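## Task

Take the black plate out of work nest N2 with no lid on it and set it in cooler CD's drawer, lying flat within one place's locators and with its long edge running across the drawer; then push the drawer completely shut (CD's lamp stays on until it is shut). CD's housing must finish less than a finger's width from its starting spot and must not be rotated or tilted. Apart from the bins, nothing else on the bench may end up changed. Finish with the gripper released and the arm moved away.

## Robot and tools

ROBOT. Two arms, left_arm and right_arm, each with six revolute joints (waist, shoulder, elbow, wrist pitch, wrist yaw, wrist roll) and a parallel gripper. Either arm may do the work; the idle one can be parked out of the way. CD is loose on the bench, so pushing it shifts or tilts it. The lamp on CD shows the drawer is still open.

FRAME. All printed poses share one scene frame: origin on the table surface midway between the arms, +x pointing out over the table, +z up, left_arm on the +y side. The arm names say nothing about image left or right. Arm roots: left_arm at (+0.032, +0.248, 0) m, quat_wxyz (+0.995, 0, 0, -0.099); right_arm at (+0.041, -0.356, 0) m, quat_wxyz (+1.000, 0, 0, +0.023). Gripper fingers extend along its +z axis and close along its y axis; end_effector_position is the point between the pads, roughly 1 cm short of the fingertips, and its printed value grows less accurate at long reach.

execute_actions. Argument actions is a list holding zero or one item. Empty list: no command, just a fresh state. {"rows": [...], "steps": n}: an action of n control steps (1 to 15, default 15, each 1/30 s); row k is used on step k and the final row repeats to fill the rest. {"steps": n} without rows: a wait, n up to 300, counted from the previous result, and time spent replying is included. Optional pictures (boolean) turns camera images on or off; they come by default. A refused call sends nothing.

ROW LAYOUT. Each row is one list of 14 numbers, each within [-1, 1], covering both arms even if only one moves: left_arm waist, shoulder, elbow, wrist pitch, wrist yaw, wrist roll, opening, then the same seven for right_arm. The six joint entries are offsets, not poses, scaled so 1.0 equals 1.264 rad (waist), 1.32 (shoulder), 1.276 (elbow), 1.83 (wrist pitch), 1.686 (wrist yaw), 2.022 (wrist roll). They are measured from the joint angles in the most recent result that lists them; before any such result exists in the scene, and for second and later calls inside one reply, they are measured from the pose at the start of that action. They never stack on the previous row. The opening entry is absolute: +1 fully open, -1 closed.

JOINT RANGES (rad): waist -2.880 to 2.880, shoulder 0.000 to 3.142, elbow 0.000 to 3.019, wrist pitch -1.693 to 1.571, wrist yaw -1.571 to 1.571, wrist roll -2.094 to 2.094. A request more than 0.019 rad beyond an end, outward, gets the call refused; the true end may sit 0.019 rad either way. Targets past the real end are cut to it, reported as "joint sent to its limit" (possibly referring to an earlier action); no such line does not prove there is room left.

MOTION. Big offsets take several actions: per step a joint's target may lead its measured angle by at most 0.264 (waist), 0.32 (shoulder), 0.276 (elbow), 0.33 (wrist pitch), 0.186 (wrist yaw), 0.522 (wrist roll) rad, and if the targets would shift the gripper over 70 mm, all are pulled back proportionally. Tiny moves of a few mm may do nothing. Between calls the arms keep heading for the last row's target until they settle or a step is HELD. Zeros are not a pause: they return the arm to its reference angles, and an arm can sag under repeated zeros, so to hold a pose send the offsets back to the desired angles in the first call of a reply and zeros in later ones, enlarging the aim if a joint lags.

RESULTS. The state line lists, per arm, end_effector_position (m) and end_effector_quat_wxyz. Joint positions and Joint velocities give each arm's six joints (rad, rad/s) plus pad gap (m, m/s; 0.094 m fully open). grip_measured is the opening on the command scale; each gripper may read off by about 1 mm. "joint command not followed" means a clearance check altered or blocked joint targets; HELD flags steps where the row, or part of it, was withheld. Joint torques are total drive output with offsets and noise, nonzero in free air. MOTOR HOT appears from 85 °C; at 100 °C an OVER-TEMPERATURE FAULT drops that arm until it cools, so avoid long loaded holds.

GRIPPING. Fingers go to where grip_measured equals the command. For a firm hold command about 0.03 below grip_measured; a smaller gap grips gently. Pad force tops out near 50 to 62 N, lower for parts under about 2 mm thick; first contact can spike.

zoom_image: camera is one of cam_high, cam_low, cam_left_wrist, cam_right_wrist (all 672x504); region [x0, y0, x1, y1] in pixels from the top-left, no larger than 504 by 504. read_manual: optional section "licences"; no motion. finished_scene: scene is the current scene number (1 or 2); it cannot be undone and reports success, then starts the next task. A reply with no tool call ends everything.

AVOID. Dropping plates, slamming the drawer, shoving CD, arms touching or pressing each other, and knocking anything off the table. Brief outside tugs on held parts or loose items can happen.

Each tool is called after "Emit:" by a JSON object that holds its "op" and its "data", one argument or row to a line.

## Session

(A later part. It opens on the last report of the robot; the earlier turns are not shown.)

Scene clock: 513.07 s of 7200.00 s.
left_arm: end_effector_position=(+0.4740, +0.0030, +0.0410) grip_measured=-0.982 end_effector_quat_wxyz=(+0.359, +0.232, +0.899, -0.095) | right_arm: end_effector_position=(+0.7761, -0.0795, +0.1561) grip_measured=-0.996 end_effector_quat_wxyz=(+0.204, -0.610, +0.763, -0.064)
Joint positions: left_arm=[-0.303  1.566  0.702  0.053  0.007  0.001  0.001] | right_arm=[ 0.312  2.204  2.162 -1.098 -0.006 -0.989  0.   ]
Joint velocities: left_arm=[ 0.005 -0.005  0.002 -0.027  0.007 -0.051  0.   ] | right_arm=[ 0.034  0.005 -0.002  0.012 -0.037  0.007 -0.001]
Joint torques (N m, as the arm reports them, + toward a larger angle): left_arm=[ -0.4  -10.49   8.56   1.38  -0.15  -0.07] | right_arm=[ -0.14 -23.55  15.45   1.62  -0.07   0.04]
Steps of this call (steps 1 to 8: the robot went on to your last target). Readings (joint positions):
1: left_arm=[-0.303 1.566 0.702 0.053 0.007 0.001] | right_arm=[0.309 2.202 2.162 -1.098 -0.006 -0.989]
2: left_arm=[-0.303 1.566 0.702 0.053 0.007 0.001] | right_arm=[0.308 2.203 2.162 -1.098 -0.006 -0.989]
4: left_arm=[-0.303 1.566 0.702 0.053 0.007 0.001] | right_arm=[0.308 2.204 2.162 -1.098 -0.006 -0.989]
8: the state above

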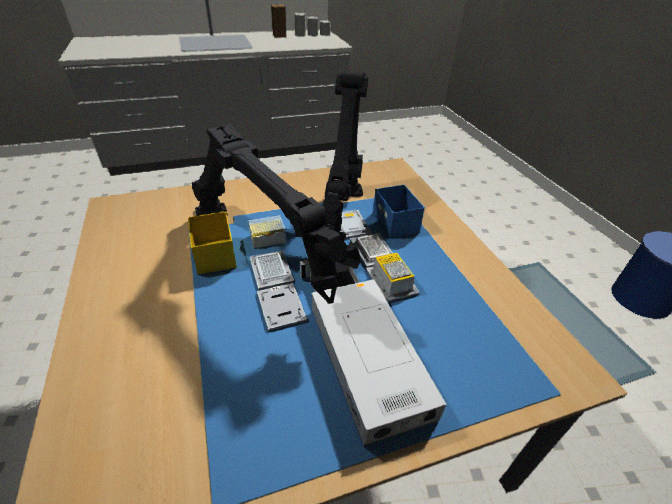

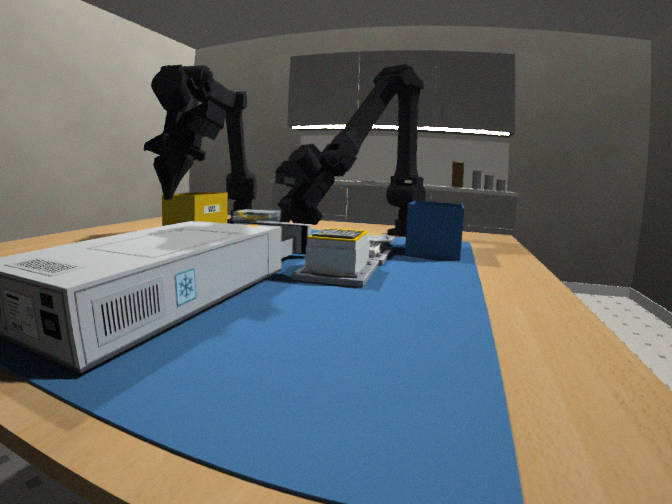

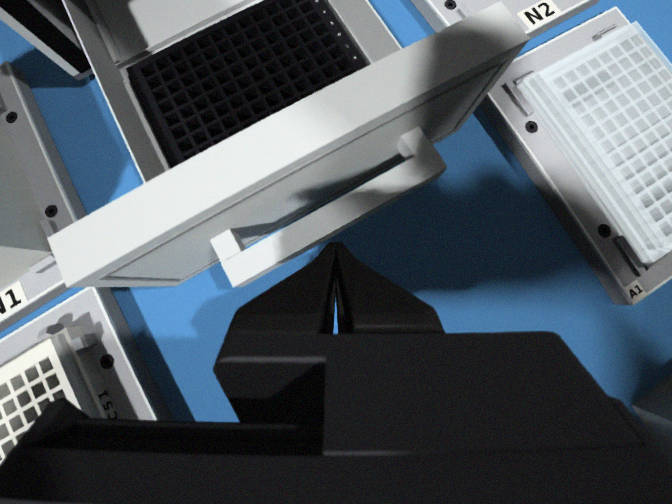

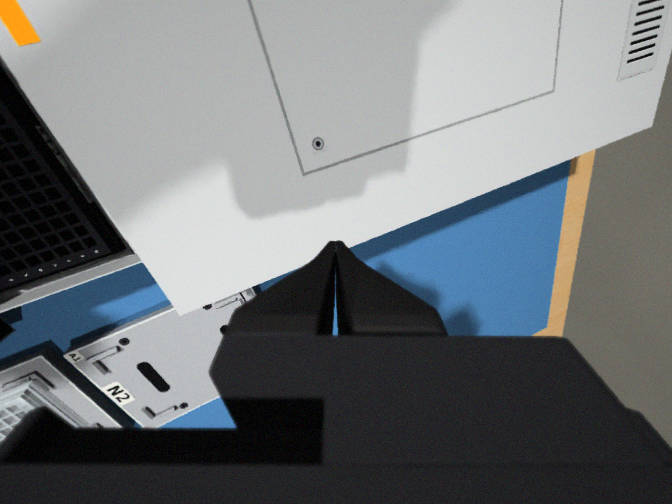

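Emit:
{"op": "execute_actions", "data": {
  "actions": [
    {"rows": [
[0.008,0.004,0.044,0,0,0,-1, 0.004,0.012,0.02,0.004,0,0,-1],
[0.010,0.006,0.048,0,0,0,-1, 0.005,0.016,0.02,0.004,0,0,-1],
[0.012,0.009,0.054,0,0,0,-1, 0.006,0.020,0.02,0.004,0,0,-1],
[0.014,0.015,0.063,0,0,0,-1, 0.007,0.024,0.02,0.004,0,0,-1],
[0.017,0.023,0.073,0,0,0,-1, 0.008,0.028,0.02,0.004,0,0,-1],
[0.021,0.033,0.084,0,0,0,-1, 0.009,0.033,0.02,0.004,0,0,-1],
[0.025,0.042,0.097,0,0,0,-1, 0.010,0.037,0.02,0.004,0,0,-1],
[0.028,0.052,0.109,0,0,0,-1, 0.012,0.042,0.02,0.004,0,0,-1],
[0.032,0.062,0.122,0,0,0,-1, 0.013,0.047,0.02,0.004,0,0,-1],
[0.036,0.072,0.133,0,0,0,-1, 0.014,0.051,0.02,0.004,0,0,-1],
[0.039,0.080,0.143,0,0,0,-1, 0.015,0.055,0.02,0.004,0,0,-1],
[0.041,0.086,0.152,0,0,0,-1, 0.016,0.058,0.02,0.004,0,0,-1],
[0.043,0.091,0.158,0,0,0,-1, 0.017,0.061,0.02,0.004,0,0,-1],
[0.045,0.094,0.162,0,0,0,-1, 0.017,0.062,0.02,0.004,0,0,-1],
[0.045,0.0955,0.163,0,0,0,-1, 0.017,0.063,0.02,0.004,0,0,-1]
], "steps": 15}
  ],
  "pictures": false
}}

Emit:
{"op": "execute_actions", "data": {
  "actions": [
    {"steps": 9}
  ]
}}

Scene clock: 533.73 s of 7200.00 s.
left_arm: end_effector_position=(+0.5349, -0.0017, +0.0441) grip_measured=-0.982 end_effector_quat_wxyz=(+0.374, +0.211, +0.899, -0.090) | right_arm: end_effector_position=(+0.7732, -0.0707, +0.1252) grip_measured=-0.996 end_effector_quat_wxyz=(+0.186, -0.617, +0.763, -0.056)
Joint positions: left_arm=[-0.258  1.678  0.846  0.051  0.008  0.001  0.001] | right_arm=[ 0.324  2.244  2.162 -1.098 -0.006 -0.989  0.   ]
Joint velocities: left_arm=[ 0.103  0.171  0.291 -0.002  0.007 -0.007 -0.001] | right_arm=[ 0.044  0.21   0.007 -0.007 -0.081 -0.051  0.   ]
Joint torques (N m, as the arm reports them, + toward a larger angle): left_arm=[ -0.25 -12.94   9.05   1.54  -0.17  -0.07] | right_arm=[  0.01 -24.02  13.43   1.22  -0.07   0.04]
Steps of this call (steps 1 to 15: the robot went on to your last target; steps 16 to 90: nothing new was sent; then 17.17 s passed at rest; steps 91 to 105: all 15 steps of this action). Readings (joint positions):
91: left_arm=[-0.303 1.566 0.702 0.053 0.007 0.001] | right_arm=[0.315 2.204 2.162 -1.098 -0.006 -0.989]
92: left_arm=[-0.303 1.566 0.703 0.053 0.007 0.001] | right_arm=[0.315 2.204 2.162 -1.098 -0.006 -0.989]
94: left_arm=[-0.302 1.566 0.707 0.052 0.008 0.001] | right_arm=[0.315 2.204 2.162 -1.098 -0.006 -0.989]
98: left_arm=[-0.293 1.590 0.736 0.051 0.008 0.001] | right_arm=[0.315 2.207 2.162 -1.098 -0.006 -0.989]
105: the state above

Scene clock: 534.03 s of 7200.00 s.
left_arm: end_effector_position=(+0.5437, -0.0016, +0.0491) grip_measured=-0.982 end_effector_quat_wxyz=(+0.380, +0.207, +0.897, -0.090) | right_arm: end_effector_position=(+0.7712, -0.0665, +0.1081) grip_measured=-0.996 end_effector_quat_wxyz=(+0.175, -0.621, +0.762, -0.053)
Joint positions: left_arm=[-0.251  1.683  0.864  0.051  0.008  0.001  0.001] | right_arm=[ 0.33   2.267  2.162 -1.098 -0.005 -0.989  0.   ]
Joint velocities: left_arm=[ 0.005 -0.005 -0.012  0.012  0.022 -0.066 -0.   ] | right_arm=[-0.005 -0.005  0.012  0.017  0.007 -0.022  0.001]
Joint torques (N m, as the arm reports them, + toward a larger angle): left_arm=[ -0.15 -12.71   9.17   1.56  -0.17  -0.06] | right_arm=[ -0.04 -25.34  13.41   1.17  -0.12   0.04]
Steps of this call (steps 1 to 9: the robot went on to your last target). Readings (joint positions):
1: left_arm=[-0.255 1.682 0.854 0.051 0.008 0.001] | right_arm=[0.326 2.251 2.162 -1.098 -0.006 -0.989]
2: left_arm=[-0.252 1.683 0.860 0.051 0.008 0.001] | right_arm=[0.327 2.257 2.162 -1.098 -0.006 -0.989]
4: left_arm=[-0.251 1.683 0.864 0.051 0.008 0.001] | right_arm=[0.329 2.265 2.162 -1.098 -0.006 -0.989]
8: left_arm=[-0.251 1.683 0.864 0.051 0.008 0.001] | right_arm=[0.330 2.267 2.162 -1.098 -0.005 -0.989]
9: the state above

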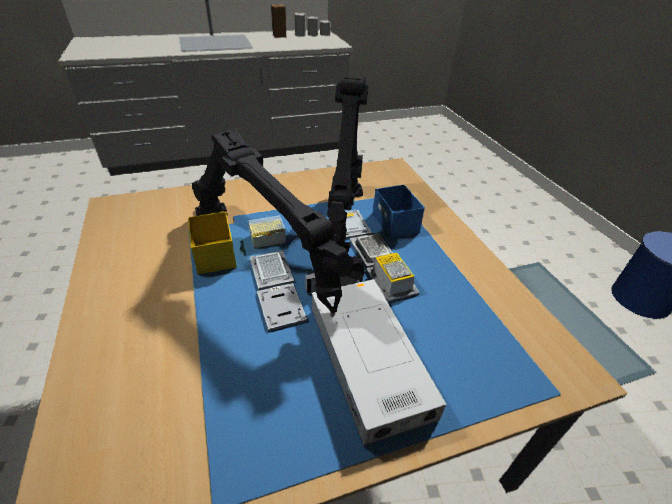

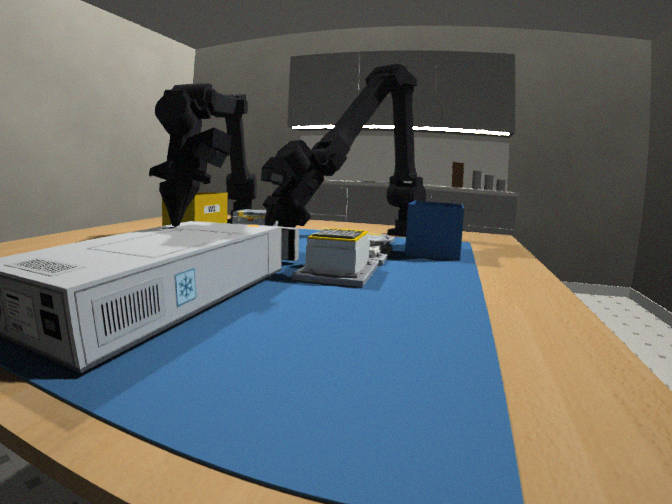

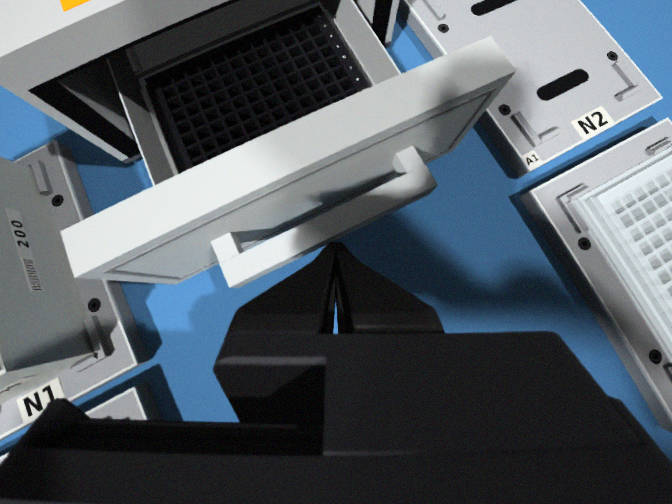

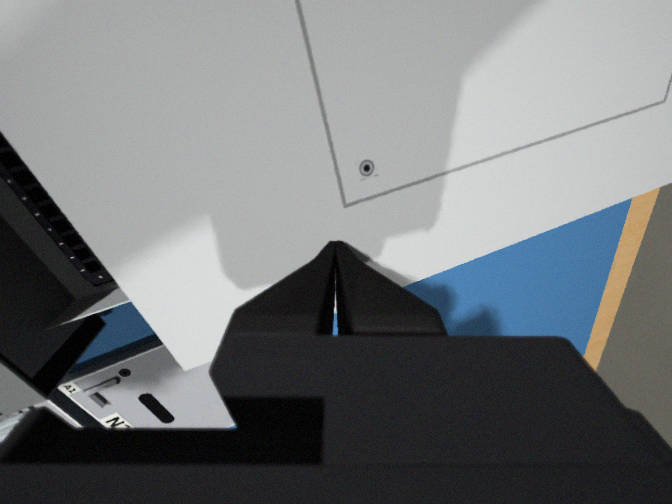

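Emit:
{"op": "execute_actions", "data": {
  "actions": [
    {"rows": [
[0.005,0.004,0.038,0,0,0,-1, 0,0.015,0.015,0.004,0,0,-1],
[0.006,0.008,0.040,0,0,0,-1, 0,0.019,0.012,0.004,0,0,-1],
[0.007,0.011,0.044,0,0,0,-1, 0,0.022,0.010,0.004,0,0,-1],
[0.009,0.013,0.049,0,0,0,-1, 0,0.025,0.008,0.004,0,0,-1],
[0.011,0.018,0.056,0,0,0,-1, 0,0.028,0.006,0.004,0,0,-1],
[0.013,0.023,0.063,0,0,0,-1, 0,0.031,0.004,0.004,0,0,-1],
[0.015,0.029,0.071,0,0,0,-1, 0,0.035,0.002,0.004,0,0,-1],
[0.018,0.035,0.079,0,0,0,-1, 0,0.040,0,0.004,0,0,-1],
[0.020,0.041,0.087,0,0,0,-1, 0,0.045,-0.002,0.004,0,0,-1],
[0.022,0.047,0.095,0,0,0,-1, 0,0.050,-0.004,0.004,0,0,-1],
[0.024,0.053,0.102,0,0,0,-1, 0,0.056,-0.006,0.004,0,0,-1],
[0.026,0.059,0.108,0,0,0,-1, 0,0.062,-0.008,0.004,0,0,-1],
[0.028,0.063,0.113,0,0,0,-1, 0,0.068,-0.010,0.004,0,0,-1],
[0.029,0.068,0.118,0,0,0,-1, 0,0.072,-0.010,0.004,0,0,-1],
[0.031,0.071,0.122,0,0,0,-1, 0,0.075,-0.010,0.004,0,0,-1]
], "steps": 15}
  ],
  "pictures": false
}}

Emit:
{"op": "execute_actions", "data": {
  "actions": [
    {"rows": [
[0.011,0.022,0.057,0,0,0,-1, 0,0.072,-0.010,0,0,0,-1],
[0.012,0.024,0.061,0,0,0,-1, 0,0.072,-0.010,0,0,0,-1],
[0.013,0.027,0.064,0,0,0,-1, 0,0.072,-0.010,0,0,0,-1],
[0.014,0.029,0.067,0,0,0,-1, 0,0.072,-0.010,0,0,0,-1],
[0.015,0.032,0.071,0,0,0,-1, 0,0.072,-0.010,0,0,0,-1],
[0.015,0.034,0.074,0,0,0,-1, 0,0.072,-0.010,0,0,0,-1],
[0.016,0.036,0.077,0,0,0,-1, 0,0.072,-0.010,0,0,0,-1],
[0.017,0.039,0.080,0,0,0,-1, 0,0.072,-0.010,0,0,0,-1],
[0.018,0.041,0.083,0,0,0,-1, 0,0.072,-0.010,0,0,0,-1],
[0.018,0.043,0.086,0,0,0,-1, 0,0.072,-0.010,0,0,0,-1],
[0.019,0.045,0.089,0,0,0,-1, 0,0.072,-0.010,0,0,0,-1],
[0.020,0.047,0.091,0,0,0,-1, 0,0.072,-0.010,0,0,0,-1],
[0.021,0.048,0.094,0,0,0,-1, 0,0.072,-0.010,0,0,0,-1],
[0.021,0.050,0.096,0,0,0,-1, 0,0.072,-0.010,0,0,0,-1],
[0.022,0.052,0.099,0,0,0,-1, 0,0.072,-0.010,0,0,0,-1]
], "steps": 15}
  ],
  "pictures": false
}}

Emit:
{"op": "execute_actions", "data": {
  "actions": [
    {"rows": [
[0.011,0.021,0.051,0,0,0,-1, 0,0.072,-0.010,0,0,0,-1],
[0.011,0.022,0.054,0,0,0,-1, 0,0.072,-0.010,0,0,0,-1],
[0.012,0.024,0.056,0,0,0,-1, 0,0.072,-0.010,0,0,0,-1],
[0.012,0.026,0.058,0,0,0,-1, 0,0.072,-0.010,0,0,0,-1],
[0.013,0.027,0.061,0,0,0,-1, 0,0.072,-0.010,0,0,0,-1],
[0.014,0.029,0.063,0,0,0,-1, 0,0.072,-0.010,0,0,0,-1],
[0.014,0.031,0.065,0,0,0,-1, 0,0.072,-0.010,0,0,0,-1],
[0.015,0.032,0.068,0,0,0,-1, 0,0.072,-0.010,0,0,0,-1],
[0.015,0.034,0.070,0,0,0,-1, 0,0.072,-0.010,0,0,0,-1],
[0.016,0.036,0.072,0,0,0,-1, 0,0.072,-0.010,0,0,0,-1],
[0.017,0.037,0.074,0,0,0,-1, 0,0.072,-0.010,0,0,0,-1],
[0.017,0.039,0.077,0,0,0,-1, 0,0.072,-0.010,0,0,0,-1],
[0.018,0.041,0.079,0,0,0,-1, 0,0.072,-0.010,0,0,0,-1],
[0.018,0.042,0.081,0,0,0,-1, 0,0.072,-0.010,0,0,0,-1],
[0.019,0.044,0.084,0,0,0,-1, 0,0.072,-0.010,0,0,0,-1]
], "steps": 15}
  ],
  "pictures": false
}}

Emit:
{"op": "execute_actions", "data": {
  "actions": [
    {"steps": 6}
  ]
}}

Scene clock: 565.53 s of 7200.00 s.
left_arm: end_effector_position=(+0.5788, -0.0038, +0.0488) grip_measured=-0.982 end_effector_quat_wxyz=(+0.389, +0.197, +0.896, -0.088) | right_arm: end_effector_position=(+0.7712, -0.0665, +0.1054) grip_measured=-0.996 end_effector_quat_wxyz=(+0.173, -0.621, +0.763, -0.052)
Joint positions: left_arm=[-0.229  1.751  0.95   0.051  0.008  0.001  0.001] | right_arm=[ 0.33   2.27   2.162 -1.098 -0.005 -0.989  0.   ]
Joint velocities: left_arm=[0.044 0.19  0.281 0.007 0.022 0.007 0.001] | right_arm=[-0.005 -0.005 -0.002 -0.017  0.007  0.022  0.001]
Joint torques (N m, as the arm reports them, + toward a larger angle): left_arm=[  0.2  -13.44   9.73   1.51  -0.15  -0.07] | right_arm=[ -0.81 -18.54   9.78   1.18  -0.07   0.04]
Steps of this call (steps 1 to 30: the robot went on to your last target; steps 31 to 90: nothing new was sent; then 28.00 s passed at rest; steps 91 to 105: all 15 steps of this action). Readings (joint positions):
91: left_arm=[-0.251 1.683 0.864 0.051 0.008 0.001] | right_arm=[0.330 2.267 2.162 -1.098 -0.005 -0.989]
92: left_arm=[-0.251 1.683 0.864 0.051 0.008 0.001] | right_arm=[0.330 2.267 2.162 -1.098 -0.005 -0.989]
94: left_arm=[-0.251 1.683 0.864 0.051 0.008 0.001] | right_arm=[0.330 2.267 2.162 -1.098 -0.005 -0.989]
98: left_arm=[-0.249 1.694 0.877 0.051 0.008 0.001] | right_arm=[0.330 2.268 2.162 -1.098 -0.005 -0.989]
105: the state above

Scene clock: 566.03 s of 7200.00 s.
left_arm: end_effector_position=(+0.6020, -0.0050, +0.0487) grip_measured=-0.982 end_effector_quat_wxyz=(+0.396, +0.190, +0.894, -0.086) | right_arm: end_effector_position=(+0.7712, -0.0665, +0.1054) grip_measured=-0.996 end_effector_quat_wxyz=(+0.173, -0.621, +0.763, -0.052)
Joint positions: left_arm=[-0.215  1.795  1.007  0.051  0.008  0.001  0.001] | right_arm=[ 0.33   2.27   2.162 -1.098 -0.005 -0.989  0.   ]
Joint velocities: left_arm=[ 0.024  0.063  0.095 -0.012  0.051 -0.007  0.   ] | right_arm=[ 0.005 -0.005 -0.007  0.002 -0.022 -0.007  0.   ]
Joint torques (N m, as the arm reports them, + toward a larger angle): left_arm=[  0.43 -13.38  10.46   1.51  -0.14  -0.07] | right_arm=[ -0.72 -18.61   9.75   0.9   -0.07   0.03]
Steps of this call (steps 1 to 15: all 15 steps of this action). Readings (joint positions):
1: left_arm=[-0.227 1.757 0.958 0.051 0.008 0.001] | right_arm=[0.330 2.270 2.162 -1.098 -0.005 -0.989]
2: left_arm=[-0.225 1.762 0.964 0.051 0.008 0.001] | right_arm=[0.330 2.270 2.162 -1.098 -0.005 -0.989]
4: left_arm=[-0.223 1.768 0.972 0.051 0.008 0.001] | right_arm=[0.330 2.270 2.162 -1.098 -0.005 -0.989]
8: left_arm=[-0.220 1.776 0.982 0.051 0.008 0.001] | right_arm=[0.330 2.270 2.162 -1.098 -0.005 -0.989]
15: the state above

Scene clock: 566.53 s of 7200.00 s.
left_arm: end_effector_position=(+0.6170, -0.0055, +0.0477) grip_measured=-0.982 end_effector_quat_wxyz=(+0.399, +0.186, +0.894, -0.086) | right_arm: end_effector_position=(+0.7712, -0.0665, +0.1054) grip_measured=-0.996 end_effector_quat_wxyz=(+0.173, -0.621, +0.763, -0.052)
Joint positions: left_arm=[-0.206  1.825  1.045  0.05   0.01   0.001  0.001] | right_arm=[ 0.33   2.27   2.162 -1.098 -0.005 -0.989  0.   ]
Joint velocities: left_arm=[-0.024  0.005 -0.002 -0.007  0.037 -0.007  0.   ] | right_arm=[-0.005 -0.005  0.002 -0.007 -0.066 -0.022  0.   ]
Joint torques (N m, as the arm reports them, + toward a larger angle): left_arm=[  0.56 -13.83  10.88   1.55  -0.23  -0.06] | right_arm=[ -0.79 -18.76   9.71   0.88  -0.06   0.03]
Steps of this call (steps 1 to 15: all 15 steps of this action). Readings (joint positions):
1: left_arm=[-0.214 1.797 1.010 0.051 0.008 0.001] | right_arm=[0.330 2.270 2.162 -1.098 -0.005 -0.989]
2: left_arm=[-0.214 1.799 1.013 0.051 0.008 0.001] | right_arm=[0.330 2.270 2.162 -1.098 -0.005 -0.989]
4: left_arm=[-0.212 1.803 1.017 0.051 0.008 0.001] | right_arm=[0.330 2.270 2.162 -1.098 -0.005 -0.989]
8: left_arm=[-0.210 1.810 1.027 0.051 0.008 0.001] | right_arm=[0.330 2.270 2.162 -1.098 -0.005 -0.989]
15: the state above

Scene clock: 566.73 s of 7200.00 s.
left_arm: end_effector_position=(+0.6169, -0.0055, +0.0468) grip_measured=-0.982 end_effector_quat_wxyz=(+0.399, +0.186, +0.894, -0.086) | right_arm: end_effector_position=(+0.7712, -0.0665, +0.1054) grip_measured=-0.996 end_effector_quat_wxyz=(+0.173, -0.621, +0.763, -0.052)
Joint positions: left_arm=[-0.206  1.826  1.045  0.05   0.01   0.001  0.001] | right_arm=[ 0.33   2.27   2.162 -1.098 -0.005 -0.989  0.   ]
Joint velocities: left_arm=[ 0.005 -0.005 -0.007  0.007 -0.007  0.007  0.001] | right_arm=[-0.005 -0.015 -0.007 -0.007 -0.007 -0.007  0.   ]
Joint torques (N m, as the arm reports them, + toward a larger angle): left_arm=[  0.56 -13.59  10.86   1.57  -0.23  -0.08] | right_arm=[ -0.86 -18.5    9.83   0.95  -0.08   0.03]
Steps of this call (steps 1 to 6: the robot went on to your last target). Readings (joint positions):
1: left_arm=[-0.206 1.825 1.045 0.050 0.010 0.001] | right_arm=[0.330 2.270 2.162 -1.098 -0.005 -0.989]
2: left_arm=[-0.206 1.826 1.045 0.050 0.010 0.001] | right_arm=[0.330 2.270 2.162 -1.098 -0.005 -0.989]
4: left_arm=[-0.206 1.826 1.045 0.050 0.010 0.001] | right_arm=[0.330 2.270 2.162 -1.098 -0.005 -0.989]
6: the state above

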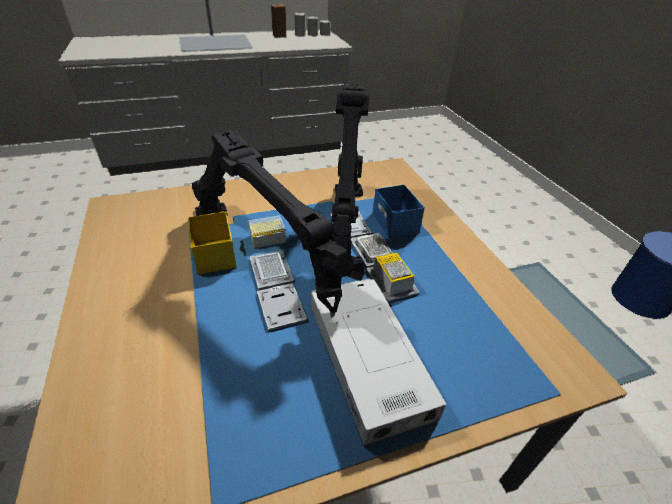

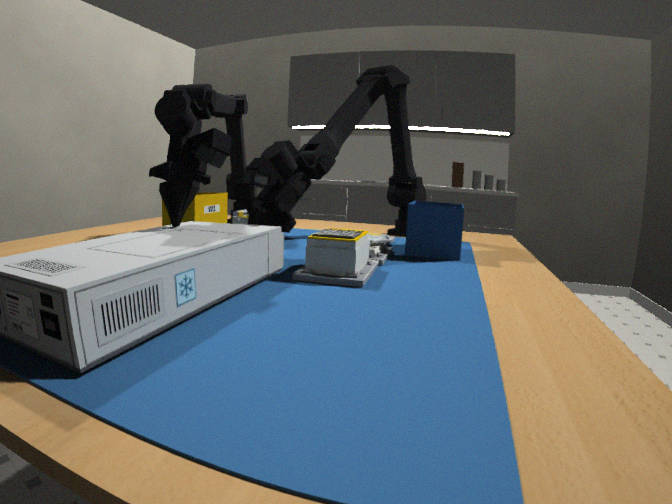

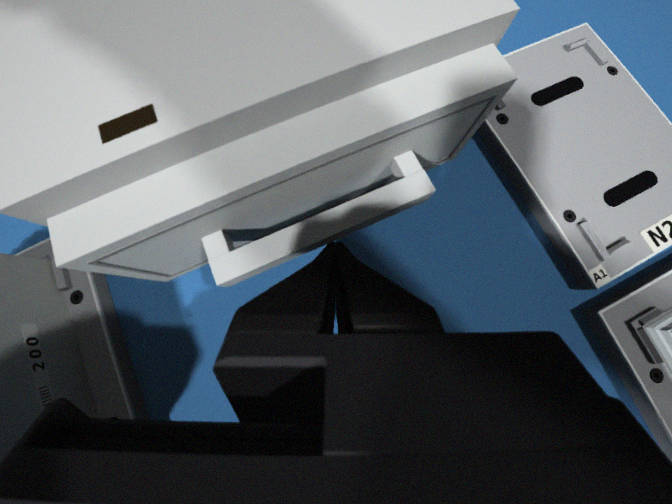

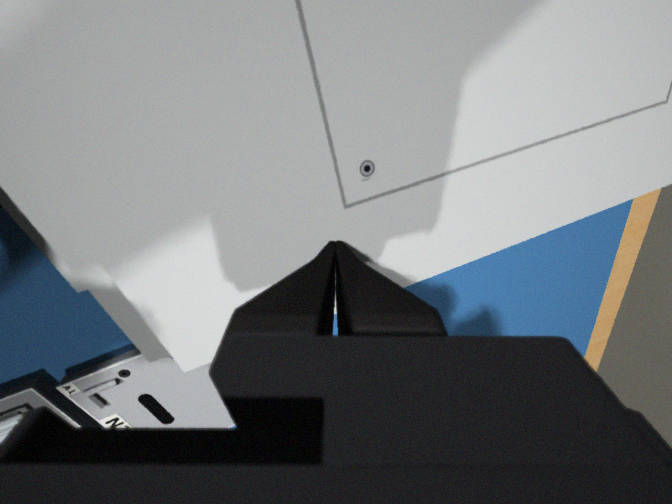

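Emit:
{"op": "execute_actions", "data": {
  "actions": []
}}

Scene clock: 572.30 s of 7200.00 s.
left_arm: end_effector_position=(+0.6169, -0.0055, +0.0468) grip_measured=-0.982 end_effector_quat_wxyz=(+0.399, +0.186, +0.894, -0.086) | right_arm: end_effector_position=(+0.7712, -0.0665, +0.1054) grip_measured=-0.996 end_effector_quat_wxyz=(+0.173, -0.621, +0.763, -0.052)
Joint positions: left_arm=[-0.206  1.826  1.045  0.05   0.01   0.001  0.001] | right_arm=[ 0.33   2.27   2.162 -1.098 -0.005 -0.989  0.   ]
Joint velocities: left_arm=[ 0.005 -0.005  0.002 -0.012 -0.007 -0.007  0.   ] | right_arm=[-0.005 -0.005  0.012  0.007  0.007 -0.051  0.   ]
Joint torques (N m, as the arm reports them, + toward a larger angle): left_arm=[  0.29 -13.77  10.85   1.56  -0.25  -0.06] | right_arm=[ -0.76 -18.6    9.74   0.9   -0.07   0.04]
Steps of this call (steps 1 to 15: the robot went on to your last target; steps 16 to 90: nothing new was sent; then 2.57 s passed at rest). Readings (joint positions):
1: left_arm=[-0.206 1.826 1.045 0.050 0.010 0.001] | right_arm=[0.330 2.270 2.162 -1.098 -0.005 -0.989]
2: left_arm=[-0.206 1.826 1.045 0.050 0.010 0.001] | right_arm=[0.330 2.270 2.162 -1.098 -0.005 -0.989]
4: left_arm=[-0.206 1.826 1.045 0.050 0.010 0.001] | right_arm=[0.330 2.270 2.162 -1.098 -0.005 -0.989]
8: left_arm=[-0.206 1.826 1.045 0.050 0.010 0.001] | right_arm=[0.330 2.270 2.162 -1.098 -0.005 -0.989]
90: the state above
All arms were judged still, so your last target was given up. Only a new action makes them travel on or press farther. Fingers that are still opening or closing keep moving.

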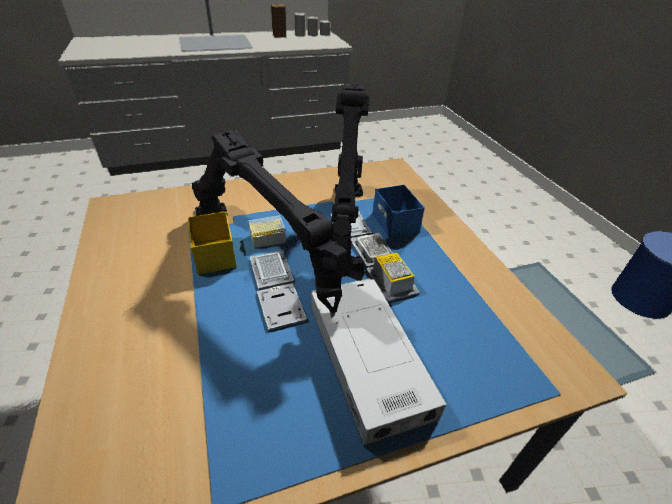

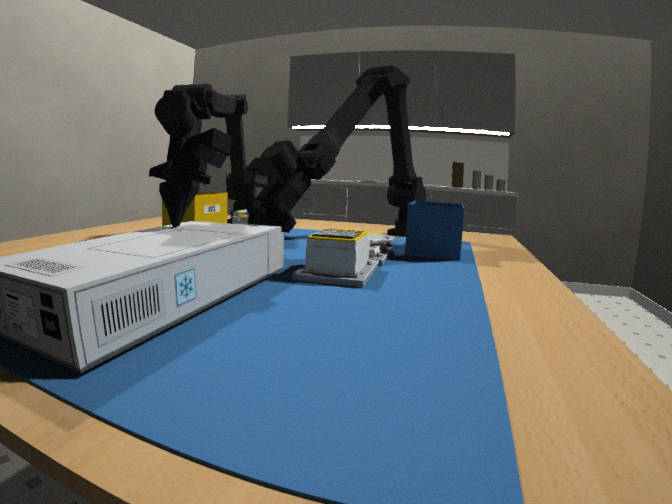

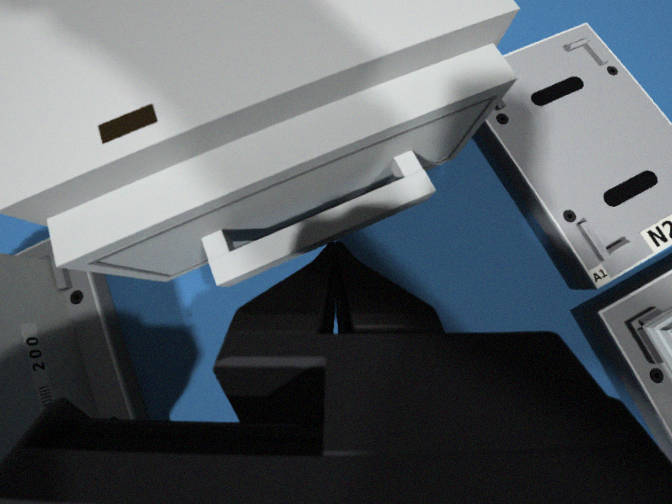

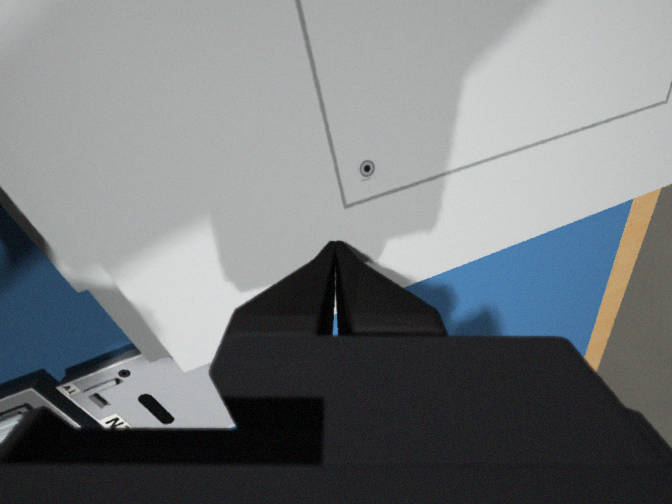

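Emit:
{"op": "execute_actions", "data": {
  "actions": [
    {"rows": [
[0,0,-0.004,0,0,0,-1, 0,-0.002,0.02,0,0,0,-1],
[0,-0.002,-0.010,0,0,0,-1, 0,-0.006,0.02,0,0,0,-1],
[0,-0.008,-0.019,0,0,0,-1, 0,-0.013,0.02,0,0,0,-1],
[0,-0.018,-0.031,0,0,0,-1, 0,-0.023,0.02,0,0,0,-1],
[0,-0.031,-0.045,0,0,0,-1, 0,-0.035,0.018,0,0,0,-1],
[0,-0.047,-0.060,0,0,0,-1, -0.004,-0.049,0.012,0,0,0,-1],
[0,-0.065,-0.076,0,0,0,-1, -0.010,-0.064,0.004,0,0,0,-1],
[0,-0.084,-0.092,0,0,0,-1, -0.018,-0.081,-0.006,0,0,0,-1],
[0,-0.104,-0.108,0,0,0,-1, -0.028,-0.099,-0.018,0,0,0,-1],
[0,-0.124,-0.123,0,0,0,-1, -0.040,-0.118,-0.032,0,0,0,-1],
[0,-0.143,-0.137,0,0,0,-1, -0.053,-0.137,-0.047,0,0,0,-1],
[0,-0.161,-0.149,0,0,0,-1, -0.067,-0.156,-0.063,0,0,0,-1],
[0,-0.177,-0.159,0,0,0,-1, -0.081,-0.174,-0.080,0,0,0,-1],
[0,-0.190,-0.166,0,0,0,-1, -0.093,-0.189,-0.095,0,0,0,-1],
[0,-0.200,-0.170,0,0,0,-1, -0.100,-0.200,-0.105,0,0,0,-1]
], "steps": 15}
  ],
  "pictures": false
}}

Emit:
{"op": "execute_actions", "data": {
  "actions": [
    {"rows": [
[0,-0.030,-0.015,0,0,0,-1, -0.020,-0.035,-0.030,0,0,0,-1],
[0,-0.045,-0.022,0,0,0,-1, -0.030,-0.055,-0.050,0,0,0,-1],
[0,-0.062,-0.030,0,0,0,-1, -0.042,-0.078,-0.073,0,0,0,-1],
[0,-0.081,-0.039,0,0,0,-1, -0.055,-0.104,-0.100,0,0,0,-1],
[0,-0.101,-0.049,0,0,0,-1, -0.069,-0.132,-0.130,0,0,0,-1],
[0,-0.122,-0.060,0,0,0,-1, -0.083,-0.161,-0.162,0,0,0,-1],
[0,-0.143,-0.071,0,0,0,-1, -0.097,-0.191,-0.195,0,0,0,-1],
[0,-0.164,-0.082,0,0,0,-1, -0.111,-0.221,-0.228,0,0,0,-1],
[0,-0.184,-0.092,0,0,0,-1, -0.124,-0.250,-0.260,0,0,0,-1],
[0,-0.202,-0.101,0,0,0,-1, -0.136,-0.277,-0.290,0,0,0,-1],
[0,-0.218,-0.109,0,0,0,-1, -0.146,-0.300,-0.316,0,0,0,-1],
[0,-0.231,-0.115,0,0,0,-1, -0.154,-0.320,-0.338,0,0,0,-1],
[0,-0.241,-0.120,0,0,0,-1, -0.160,-0.335,-0.354,0,0,0,-1],
[0,-0.247,-0.123,0,0,0,-1, -0.163,-0.345,-0.365,0,0,0,-1],
[0,-0.250,-0.125,0,0,0,-1, -0.165,-0.350,-0.370,0,0,0,-1]
], "steps": 15}
  ]
}}

Scene clock: 586.27 s of 7200.00 s.
left_arm: end_effector_position=(+0.5520, +0.0222, +0.0852) grip_measured=-0.982 end_effector_quat_wxyz=(+0.410, +0.185, +0.889, -0.088) | right_arm: end_effector_position=(+0.7583, -0.1114, +0.1910) grip_measured=-0.996 end_effector_quat_wxyz=(+0.209, -0.597, +0.771, -0.069)
Joint positions: left_arm=[-0.206  1.603  0.847  0.05   0.01   0.001  0.001] | right_arm=[ 0.281  2.095  2.065 -1.098 -0.005 -0.989  0.   ]
Joint velocities: left_arm=[ 0.005 -0.728 -0.217  0.007  0.007 -0.007 -0.   ] | right_arm=[-0.425 -0.796 -0.437 -0.007  0.037 -0.051 -0.   ]
Joint torques (N m, as the arm reports them, + toward a larger angle): left_arm=[ -0.46 -12.29   6.32   1.55  -0.18  -0.07] | right_arm=[ -3.79 -26.32  11.03   1.07  -0.07   0.06]
Steps of this call (steps 1 to 90: nothing new was sent; then 10.47 s passed at rest; steps 91 to 105: all 15 steps of this action). Readings (joint positions):
91: left_arm=[-0.206 1.826 1.045 0.050 0.010 0.001] | right_arm=[0.330 2.267 2.163 -1.098 -0.005 -0.989]
92: left_arm=[-0.206 1.826 1.045 0.050 0.010 0.001] | right_arm=[0.330 2.267 2.163 -1.098 -0.005 -0.989]
94: left_arm=[-0.206 1.825 1.040 0.050 0.010 0.001] | right_arm=[0.330 2.266 2.163 -1.098 -0.005 -0.989]
98: left_arm=[-0.206 1.783 0.977 0.050 0.010 0.001] | right_arm=[0.329 2.246 2.157 -1.098 -0.005 -0.989]
105: the state above

Scene clock: 586.77 s of 7200.00 s.
left_arm: end_effector_position=(+0.5020, +0.0436, +0.1820) grip_measured=-0.982 end_effector_quat_wxyz=(+0.489, +0.177, +0.848, -0.104) | right_arm: end_effector_position=(+0.6431, -0.2860, +0.2601) grip_measured=-0.996 end_effector_quat_wxyz=(+0.193, -0.513, +0.832, -0.088)
Joint positions: left_arm=[-0.206  1.282  0.708  0.05   0.01   0.001  0.001] | right_arm=[ 0.068  1.658  1.611 -1.097 -0.005 -0.989  0.   ]
Joint velocities: left_arm=[-0.015 -0.425 -0.061 -0.012 -0.022 -0.037 -0.   ] | right_arm=[-0.357 -0.63  -0.398  0.002  0.007  0.051 -0.001]
Joint torques (N m, as the arm reports them, + toward a larger angle): left_arm=[-0.7  -7.66  6.62  1.66 -0.16 -0.06] | right_arm=[  1.58 -16.73  11.62   1.06  -0.07   0.03]
Steps of this call (steps 1 to 15: all 15 steps of this action). Readings (joint positions):
1: left_arm=[-0.206 1.582 0.842 0.050 0.010 0.001] | right_arm=[0.269 2.071 2.052 -1.098 -0.005 -0.989]
2: left_arm=[-0.206 1.563 0.840 0.050 0.010 0.001] | right_arm=[0.255 2.047 2.040 -1.098 -0.005 -0.989]
4: left_arm=[-0.206 1.532 0.834 0.050 0.010 0.001] | right_arm=[0.230 1.998 2.000 -1.097 -0.005 -0.989]
8: left_arm=[-0.206 1.448 0.785 0.050 0.010 0.001] | right_arm=[0.180 1.875 1.850 -1.097 -0.005 -0.989]
15: the state above

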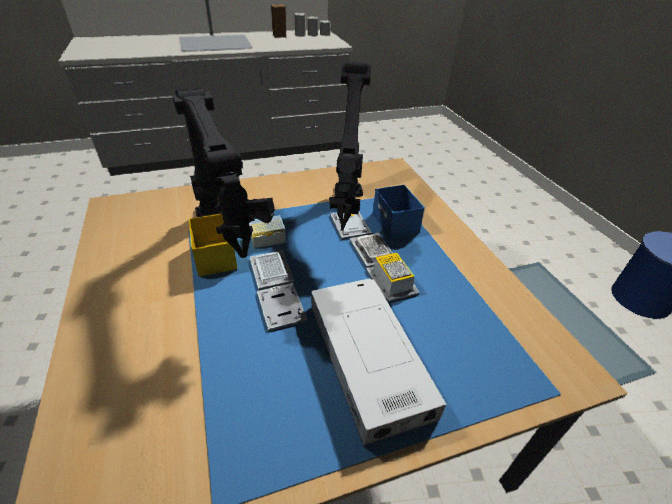

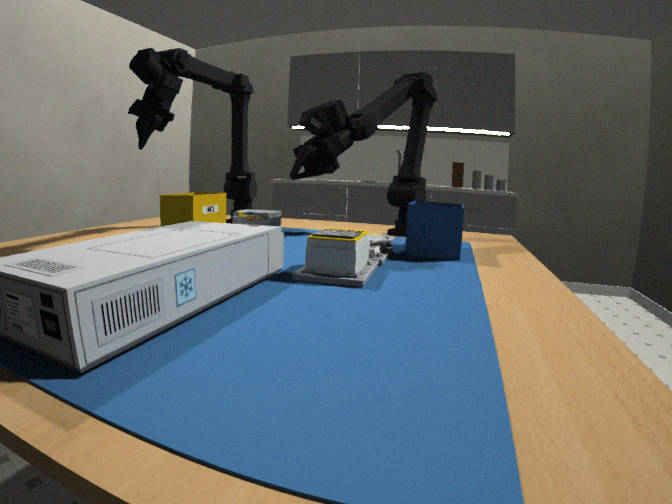

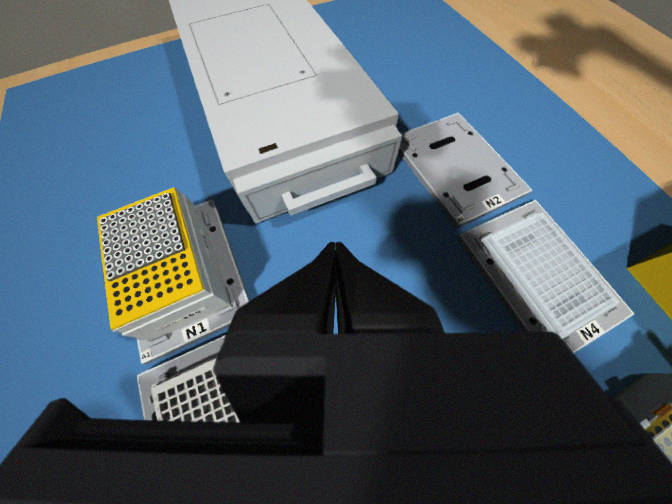

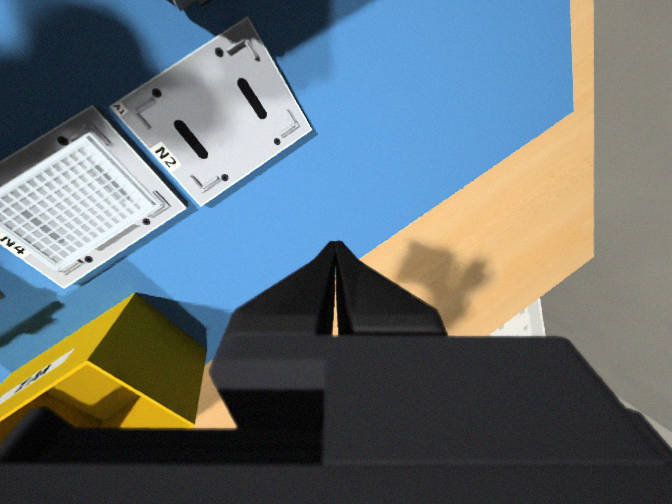

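Both arms are clear, the drawer is shut and the lamp is off.

Emit:
{"op": "finished_scene", "data": {
  "scene": 2
}}

The scene is finished: the task was done.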